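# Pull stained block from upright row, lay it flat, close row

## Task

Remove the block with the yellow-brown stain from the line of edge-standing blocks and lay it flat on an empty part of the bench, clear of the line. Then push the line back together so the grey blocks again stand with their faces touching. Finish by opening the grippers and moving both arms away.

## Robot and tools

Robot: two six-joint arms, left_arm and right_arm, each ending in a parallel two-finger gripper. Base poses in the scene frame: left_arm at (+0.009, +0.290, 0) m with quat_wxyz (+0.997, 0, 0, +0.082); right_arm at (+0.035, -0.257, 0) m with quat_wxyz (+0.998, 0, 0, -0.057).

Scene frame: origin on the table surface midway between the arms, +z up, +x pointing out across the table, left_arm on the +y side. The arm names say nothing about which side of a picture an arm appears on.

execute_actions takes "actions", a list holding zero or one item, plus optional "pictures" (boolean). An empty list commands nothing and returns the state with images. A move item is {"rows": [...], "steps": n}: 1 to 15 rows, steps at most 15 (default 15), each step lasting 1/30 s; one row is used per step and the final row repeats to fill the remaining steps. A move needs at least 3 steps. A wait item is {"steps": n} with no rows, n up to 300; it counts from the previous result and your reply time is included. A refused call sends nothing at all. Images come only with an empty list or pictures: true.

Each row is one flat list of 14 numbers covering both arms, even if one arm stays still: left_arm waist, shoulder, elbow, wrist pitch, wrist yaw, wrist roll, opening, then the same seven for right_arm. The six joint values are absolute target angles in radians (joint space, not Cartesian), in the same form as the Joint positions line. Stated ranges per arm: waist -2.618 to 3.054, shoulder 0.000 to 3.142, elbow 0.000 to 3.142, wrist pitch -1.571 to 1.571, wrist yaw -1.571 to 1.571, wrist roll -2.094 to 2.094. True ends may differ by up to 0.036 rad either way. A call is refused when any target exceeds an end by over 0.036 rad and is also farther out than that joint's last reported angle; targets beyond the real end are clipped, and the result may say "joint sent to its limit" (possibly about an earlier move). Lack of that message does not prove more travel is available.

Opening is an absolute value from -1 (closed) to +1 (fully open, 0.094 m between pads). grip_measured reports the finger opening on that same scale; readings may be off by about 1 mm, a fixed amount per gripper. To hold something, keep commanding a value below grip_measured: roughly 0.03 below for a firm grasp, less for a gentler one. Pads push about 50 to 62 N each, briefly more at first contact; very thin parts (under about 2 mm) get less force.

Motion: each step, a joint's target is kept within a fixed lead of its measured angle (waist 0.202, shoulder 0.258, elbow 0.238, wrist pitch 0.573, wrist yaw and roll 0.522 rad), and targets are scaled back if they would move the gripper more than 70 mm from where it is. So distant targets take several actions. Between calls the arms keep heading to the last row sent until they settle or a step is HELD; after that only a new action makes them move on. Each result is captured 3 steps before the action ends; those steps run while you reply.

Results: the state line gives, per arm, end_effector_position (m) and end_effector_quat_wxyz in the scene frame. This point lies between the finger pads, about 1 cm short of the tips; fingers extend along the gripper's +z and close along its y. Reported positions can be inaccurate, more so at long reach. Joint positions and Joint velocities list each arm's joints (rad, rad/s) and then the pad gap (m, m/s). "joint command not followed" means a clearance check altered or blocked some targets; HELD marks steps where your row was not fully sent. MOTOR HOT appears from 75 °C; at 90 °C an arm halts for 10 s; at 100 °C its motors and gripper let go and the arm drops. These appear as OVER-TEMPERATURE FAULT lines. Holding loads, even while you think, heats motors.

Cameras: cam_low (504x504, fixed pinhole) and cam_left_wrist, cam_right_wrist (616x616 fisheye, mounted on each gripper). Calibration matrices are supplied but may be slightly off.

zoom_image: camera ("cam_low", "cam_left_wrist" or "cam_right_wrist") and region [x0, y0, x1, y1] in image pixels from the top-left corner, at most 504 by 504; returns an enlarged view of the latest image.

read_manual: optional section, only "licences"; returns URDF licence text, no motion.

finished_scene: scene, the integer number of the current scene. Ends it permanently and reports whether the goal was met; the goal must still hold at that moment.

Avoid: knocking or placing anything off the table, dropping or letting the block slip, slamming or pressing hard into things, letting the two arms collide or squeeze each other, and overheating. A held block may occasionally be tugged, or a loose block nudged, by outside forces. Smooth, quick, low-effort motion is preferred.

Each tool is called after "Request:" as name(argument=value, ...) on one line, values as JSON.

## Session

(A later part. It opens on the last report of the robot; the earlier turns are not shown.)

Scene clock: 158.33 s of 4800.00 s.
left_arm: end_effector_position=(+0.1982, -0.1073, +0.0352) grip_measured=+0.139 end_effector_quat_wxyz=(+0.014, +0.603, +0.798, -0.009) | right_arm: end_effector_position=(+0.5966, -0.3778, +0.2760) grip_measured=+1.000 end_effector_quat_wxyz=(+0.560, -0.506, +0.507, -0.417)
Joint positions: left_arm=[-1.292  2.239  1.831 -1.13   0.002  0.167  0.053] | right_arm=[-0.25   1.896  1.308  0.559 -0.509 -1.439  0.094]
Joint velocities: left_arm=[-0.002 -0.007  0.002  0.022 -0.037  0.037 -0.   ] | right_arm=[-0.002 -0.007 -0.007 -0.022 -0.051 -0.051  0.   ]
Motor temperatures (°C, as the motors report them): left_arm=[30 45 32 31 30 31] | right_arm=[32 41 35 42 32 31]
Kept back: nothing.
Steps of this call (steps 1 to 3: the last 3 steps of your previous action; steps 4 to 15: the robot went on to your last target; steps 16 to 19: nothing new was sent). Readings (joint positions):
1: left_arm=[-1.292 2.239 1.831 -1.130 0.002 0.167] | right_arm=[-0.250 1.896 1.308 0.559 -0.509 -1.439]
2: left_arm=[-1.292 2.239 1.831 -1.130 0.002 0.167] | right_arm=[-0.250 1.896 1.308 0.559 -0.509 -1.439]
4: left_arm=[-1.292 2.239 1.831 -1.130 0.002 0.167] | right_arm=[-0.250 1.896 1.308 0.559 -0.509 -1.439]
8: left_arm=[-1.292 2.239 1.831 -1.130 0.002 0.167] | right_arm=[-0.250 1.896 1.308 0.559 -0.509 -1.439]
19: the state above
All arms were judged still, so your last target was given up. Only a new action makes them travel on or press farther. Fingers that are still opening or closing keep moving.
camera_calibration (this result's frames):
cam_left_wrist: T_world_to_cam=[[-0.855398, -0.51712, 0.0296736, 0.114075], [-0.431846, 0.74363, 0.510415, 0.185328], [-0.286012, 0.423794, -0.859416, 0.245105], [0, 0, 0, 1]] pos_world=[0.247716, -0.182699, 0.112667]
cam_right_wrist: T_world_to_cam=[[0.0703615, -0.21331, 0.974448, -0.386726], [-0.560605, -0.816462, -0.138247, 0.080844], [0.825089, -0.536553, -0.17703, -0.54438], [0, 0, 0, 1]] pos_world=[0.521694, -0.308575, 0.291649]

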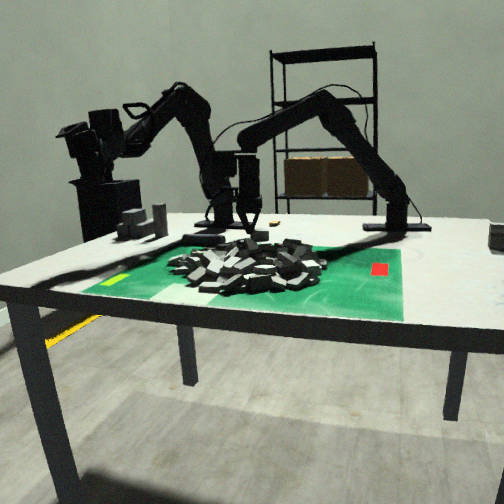

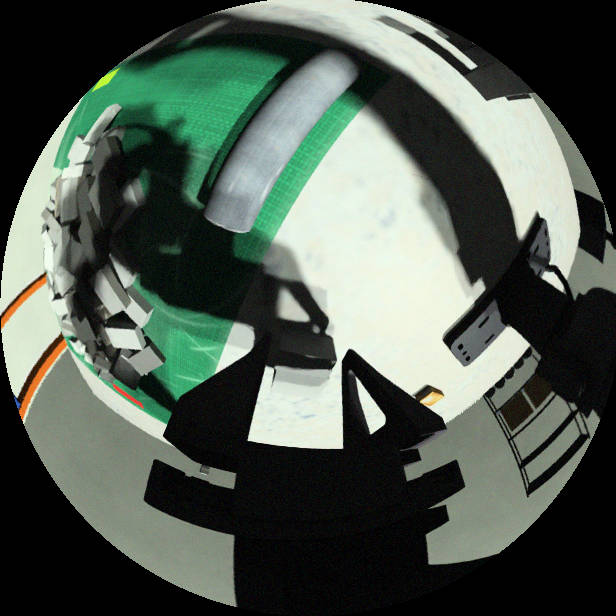

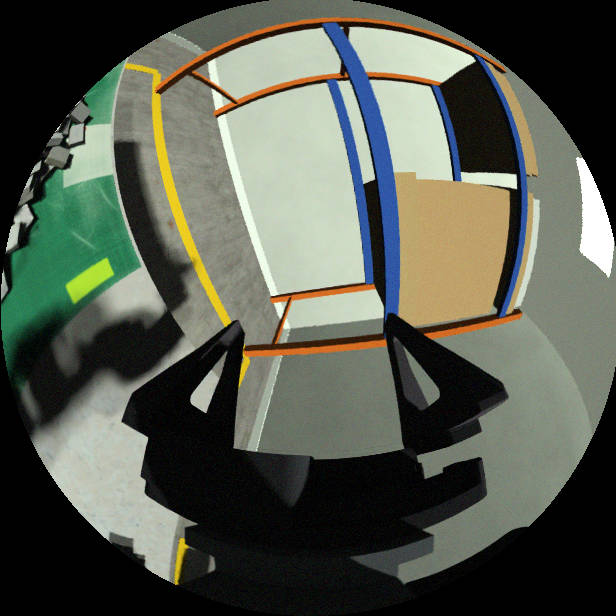

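Request:
execute_actions(actions=[{"rows": [[-1.2812,2.2075,1.8178,-1.137,0,0.162,0.14,-0.25,1.896,1.308,0.559,-0.516,-1.438,1],[-1.2812,2.1993,1.8158,-1.137,0,0.162,0.14,-0.25,1.896,1.308,0.559,-0.516,-1.438,1],[-1.2812,2.1862,1.8125,-1.137,0,0.162,0.14,-0.25,1.896,1.308,0.559,-0.516,-1.438,1],[-1.2812,2.1688,1.8082,-1.137,0,0.162,0.14,-0.25,1.896,1.308,0.559,-0.516,-1.438,1],[-1.2812,2.1475,1.803,-1.137,0,0.162,0.14,-0.25,1.896,1.308,0.559,-0.516,-1.438,1],[-1.2812,2.1228,1.7969,-1.137,0,0.162,0.14,-0.25,1.896,1.308,0.559,-0.516,-1.438,1],[-1.2812,2.0951,1.79,-1.137,0,0.162,0.14,-0.25,1.896,1.308,0.559,-0.516,-1.438,1],[-1.2812,2.065,1.7826,-1.137,0,0.162,0.14,-0.25,1.896,1.308,0.559,-0.516,-1.438,1],[-1.2812,2.033,1.7747,-1.137,0,0.162,0.14,-0.25,1.896,1.308,0.559,-0.516,-1.438,1],[-1.2812,1.9995,1.7664,-1.137,0,0.162,0.14,-0.25,1.896,1.308,0.559,-0.516,-1.438,1],[-1.2812,1.9651,1.7579,-1.137,0,0.162,0.14,-0.25,1.896,1.308,0.559,-0.516,-1.438,1],[-1.2812,1.9302,1.7493,-1.137,0,0.162,0.14,-0.25,1.896,1.308,0.559,-0.516,-1.438,1],[-1.2812,1.8952,1.7406,-1.137,0,0.162,0.14,-0.25,1.896,1.308,0.559,-0.516,-1.438,1],[-1.2812,1.8608,1.7321,-1.137,0,0.162,0.14,-0.25,1.896,1.308,0.559,-0.516,-1.438,1],[-1.2812,1.8273,1.7238,-1.137,0,0.162,0.14,-0.25,1.896,1.308,0.559,-0.516,-1.438,1]], "steps": 15}])

Request:
execute_actions(actions=[{"rows": [[-1.2812,1.7953,1.7159,-1.137,0,0.162,0.14,-0.25,1.896,1.308,0.559,-0.516,-1.438,1],[-1.2812,1.7652,1.7085,-1.137,0,0.162,0.14,-0.25,1.896,1.308,0.559,-0.516,-1.438,1],[-1.2812,1.7375,1.7016,-1.137,0,0.162,0.14,-0.25,1.896,1.308,0.559,-0.516,-1.438,1],[-1.2812,1.7128,1.6955,-1.137,0,0.162,0.14,-0.25,1.896,1.308,0.559,-0.516,-1.438,1],[-1.2812,1.6915,1.6903,-1.137,0,0.162,0.14,-0.25,1.896,1.308,0.559,-0.516,-1.438,1],[-1.2812,1.6741,1.686,-1.137,0,0.162,0.14,-0.25,1.896,1.308,0.559,-0.516,-1.438,1],[-1.2812,1.6613,1.6827,-1.137,0,0.162,0.14,-0.25,1.896,1.308,0.559,-0.516,-1.438,1],[-1.2812,1.6531,1.6807,-1.137,0,0.162,0.14,-0.25,1.896,1.308,0.559,-0.516,-1.438,1],[-1.2812,1.65,1.68,-1.137,0,0.162,0.14,-0.25,1.896,1.308,0.559,-0.516,-1.438,1]], "steps": 14}], pictures=true)

Scene clock: 160.30 s of 4800.00 s.
left_arm: end_effector_position=(+0.1949, -0.1002, +0.1042) grip_measured=+0.139 end_effector_quat_wxyz=(+0.076, +0.601, +0.795, -0.041) | right_arm: end_effector_position=(+0.5966, -0.3778, +0.2760) grip_measured=+1.000 end_effector_quat_wxyz=(+0.560, -0.506, +0.507, -0.417)
Joint positions: left_arm=[-1.292  2.032  1.767 -1.133  0.002  0.167  0.053] | right_arm=[-0.25   1.896  1.308  0.559 -0.509 -1.439  0.094]
Joint velocities: left_arm=[-0.017 -1.087 -0.183 -0.051  0.007  0.007 -0.   ] | right_arm=[-0.002  0.022  0.002  0.007 -0.007 -0.051  0.   ]
Motor temperatures (°C, as the motors report them): left_arm=[30 45 31 30 30 31] | right_arm=[32 41 35 42 32 31]
Steps of this call (steps 1 to 47: nothing new was sent; steps 48 to 59: the first 12 steps of this action). Readings (joint positions):
48: left_arm=[-1.292 2.239 1.831 -1.130 0.002 0.167] | right_arm=[-0.250 1.896 1.308 0.559 -0.509 -1.439]
49: left_arm=[-1.292 2.238 1.831 -1.130 0.002 0.167] | right_arm=[-0.250 1.896 1.308 0.559 -0.509 -1.439]
51: left_arm=[-1.292 2.228 1.824 -1.130 0.002 0.167] | right_arm=[-0.250 1.896 1.308 0.559 -0.509 -1.439]
55: left_arm=[-1.292 2.161 1.794 -1.131 0.002 0.167] | right_arm=[-0.250 1.896 1.308 0.559 -0.509 -1.439]
59: the state above

Scene clock: 160.77 s of 4800.00 s.
left_arm: end_effector_position=(+0.1814, -0.0717, +0.2345) grip_measured=+0.139 end_effector_quat_wxyz=(+0.214, +0.585, +0.774, -0.113) | right_arm: end_effector_position=(+0.5966, -0.3778, +0.2760) grip_measured=+1.000 end_effector_quat_wxyz=(+0.560, -0.506, +0.507, -0.417)
Joint positions: left_arm=[-1.292  1.656  1.706 -1.131  0.002  0.167  0.053] | right_arm=[-0.25   1.896  1.308  0.559 -0.509 -1.439  0.094]
Joint velocities: left_arm=[ 0.012 -0.017 -0.037 -0.007  0.007 -0.022 -0.001] | right_arm=[ 0.007  0.002 -0.002  0.081  0.022 -0.051  0.   ]
Motor temperatures (°C, as the motors report them): left_arm=[30 45 31 31 30 31] | right_arm=[32 41 35 42 32 31]
Steps of this call (steps 1 to 3: the last 3 steps of your previous action; steps 4 to 14: the first 11 steps of this action). Readings (joint positions):
4: left_arm=[-1.292 1.875 1.745 -1.132 0.002 0.167] | right_arm=[-0.250 1.896 1.308 0.559 -0.509 -1.439]
5: left_arm=[-1.292 1.837 1.740 -1.132 0.002 0.167] | right_arm=[-0.250 1.896 1.308 0.559 -0.509 -1.439]
7: left_arm=[-1.292 1.770 1.729 -1.131 0.002 0.167] | right_arm=[-0.250 1.896 1.308 0.559 -0.509 -1.439]
11: left_arm=[-1.292 1.678 1.711 -1.131 0.002 0.167] | right_arm=[-0.250 1.896 1.308 0.559 -0.509 -1.439]
14: the state above
camera_calibration (this result's frames):
cam_left_wrist: T_world_to_cam=[[-0.865443, -0.495927, 0.0711706, 0.105747], [-0.490644, 0.867689, 0.079902, 0.170366], [-0.10138, 0.0342312, -0.994259, 0.366677], [0, 0, 0, 1]] pos_world=[0.212281, -0.107934, 0.343434]
cam_right_wrist: T_world_to_cam=[[0.0703615, -0.21331, 0.974448, -0.386726], [-0.560605, -0.816462, -0.138247, 0.080844], [0.825089, -0.536553, -0.17703, -0.54438], [0, 0, 0, 1]] pos_world=[0.521694, -0.308575, 0.291649]

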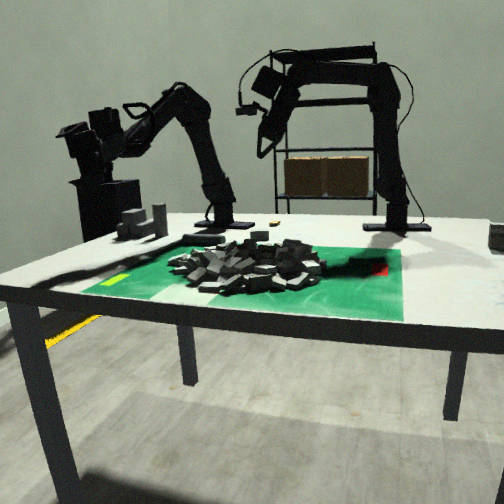

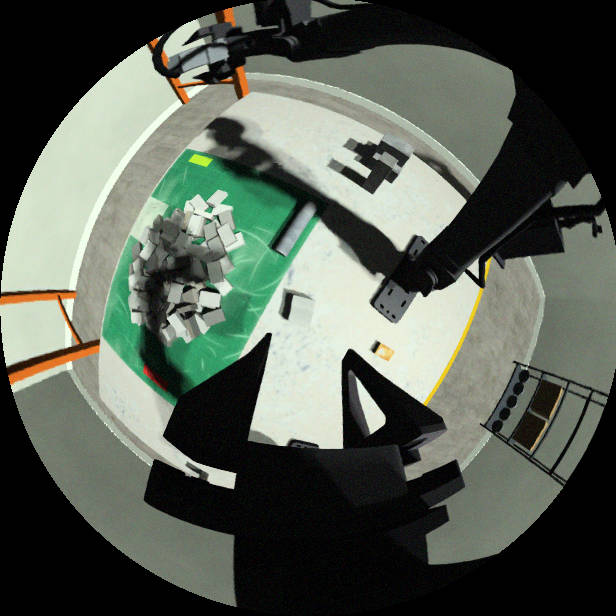

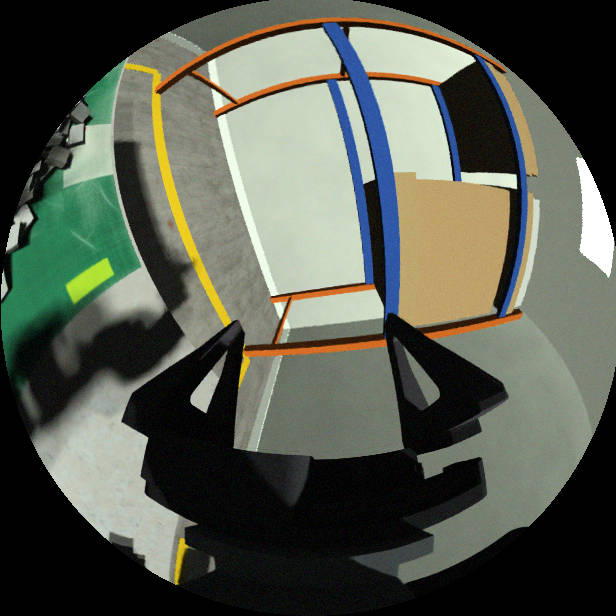

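Request:
zoom_image(camera="cam_left_wrist", region=[260, 270, 420, 380])

Request:
zoom_image(camera="cam_low", region=[220, 205, 300, 255])

Region (260, 270, 420, 380) of cam_left_wrist's 616x616 image, scaled by 3.150, with more detail than that image has; it fills the top 346 rows of this view, and the rest is white.

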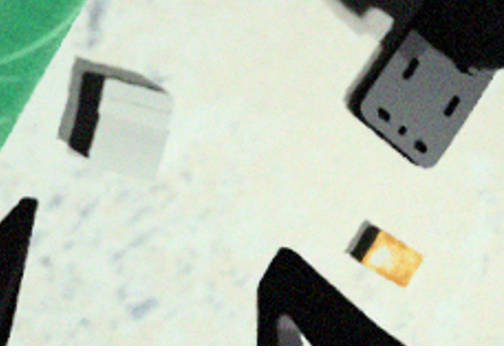

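Region (220, 205, 300, 255) of cam_low's 504x504 image, scaled by 6.300, with more detail than that image has; it fills the top 315 rows of this view, and the rest is white.

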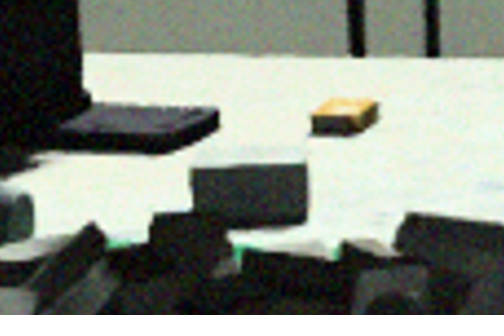

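Request:
zoom_image(camera="cam_left_wrist", region=[272, 280, 322, 330])

Region (272, 280, 322, 330) of cam_left_wrist's 616x616 image, scaled by 10.080, with more detail than that image has.

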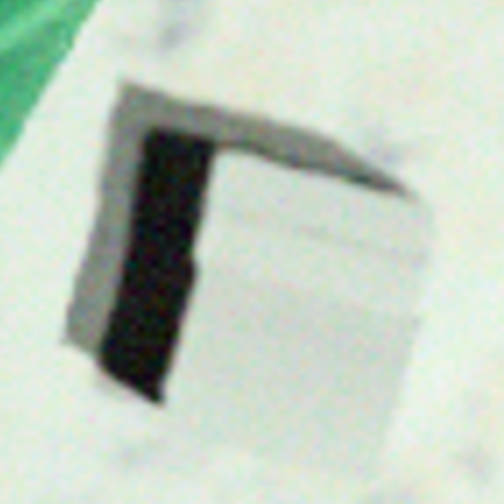

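Request:
finished_scene(scene=1)

The scene is finished: the task was done.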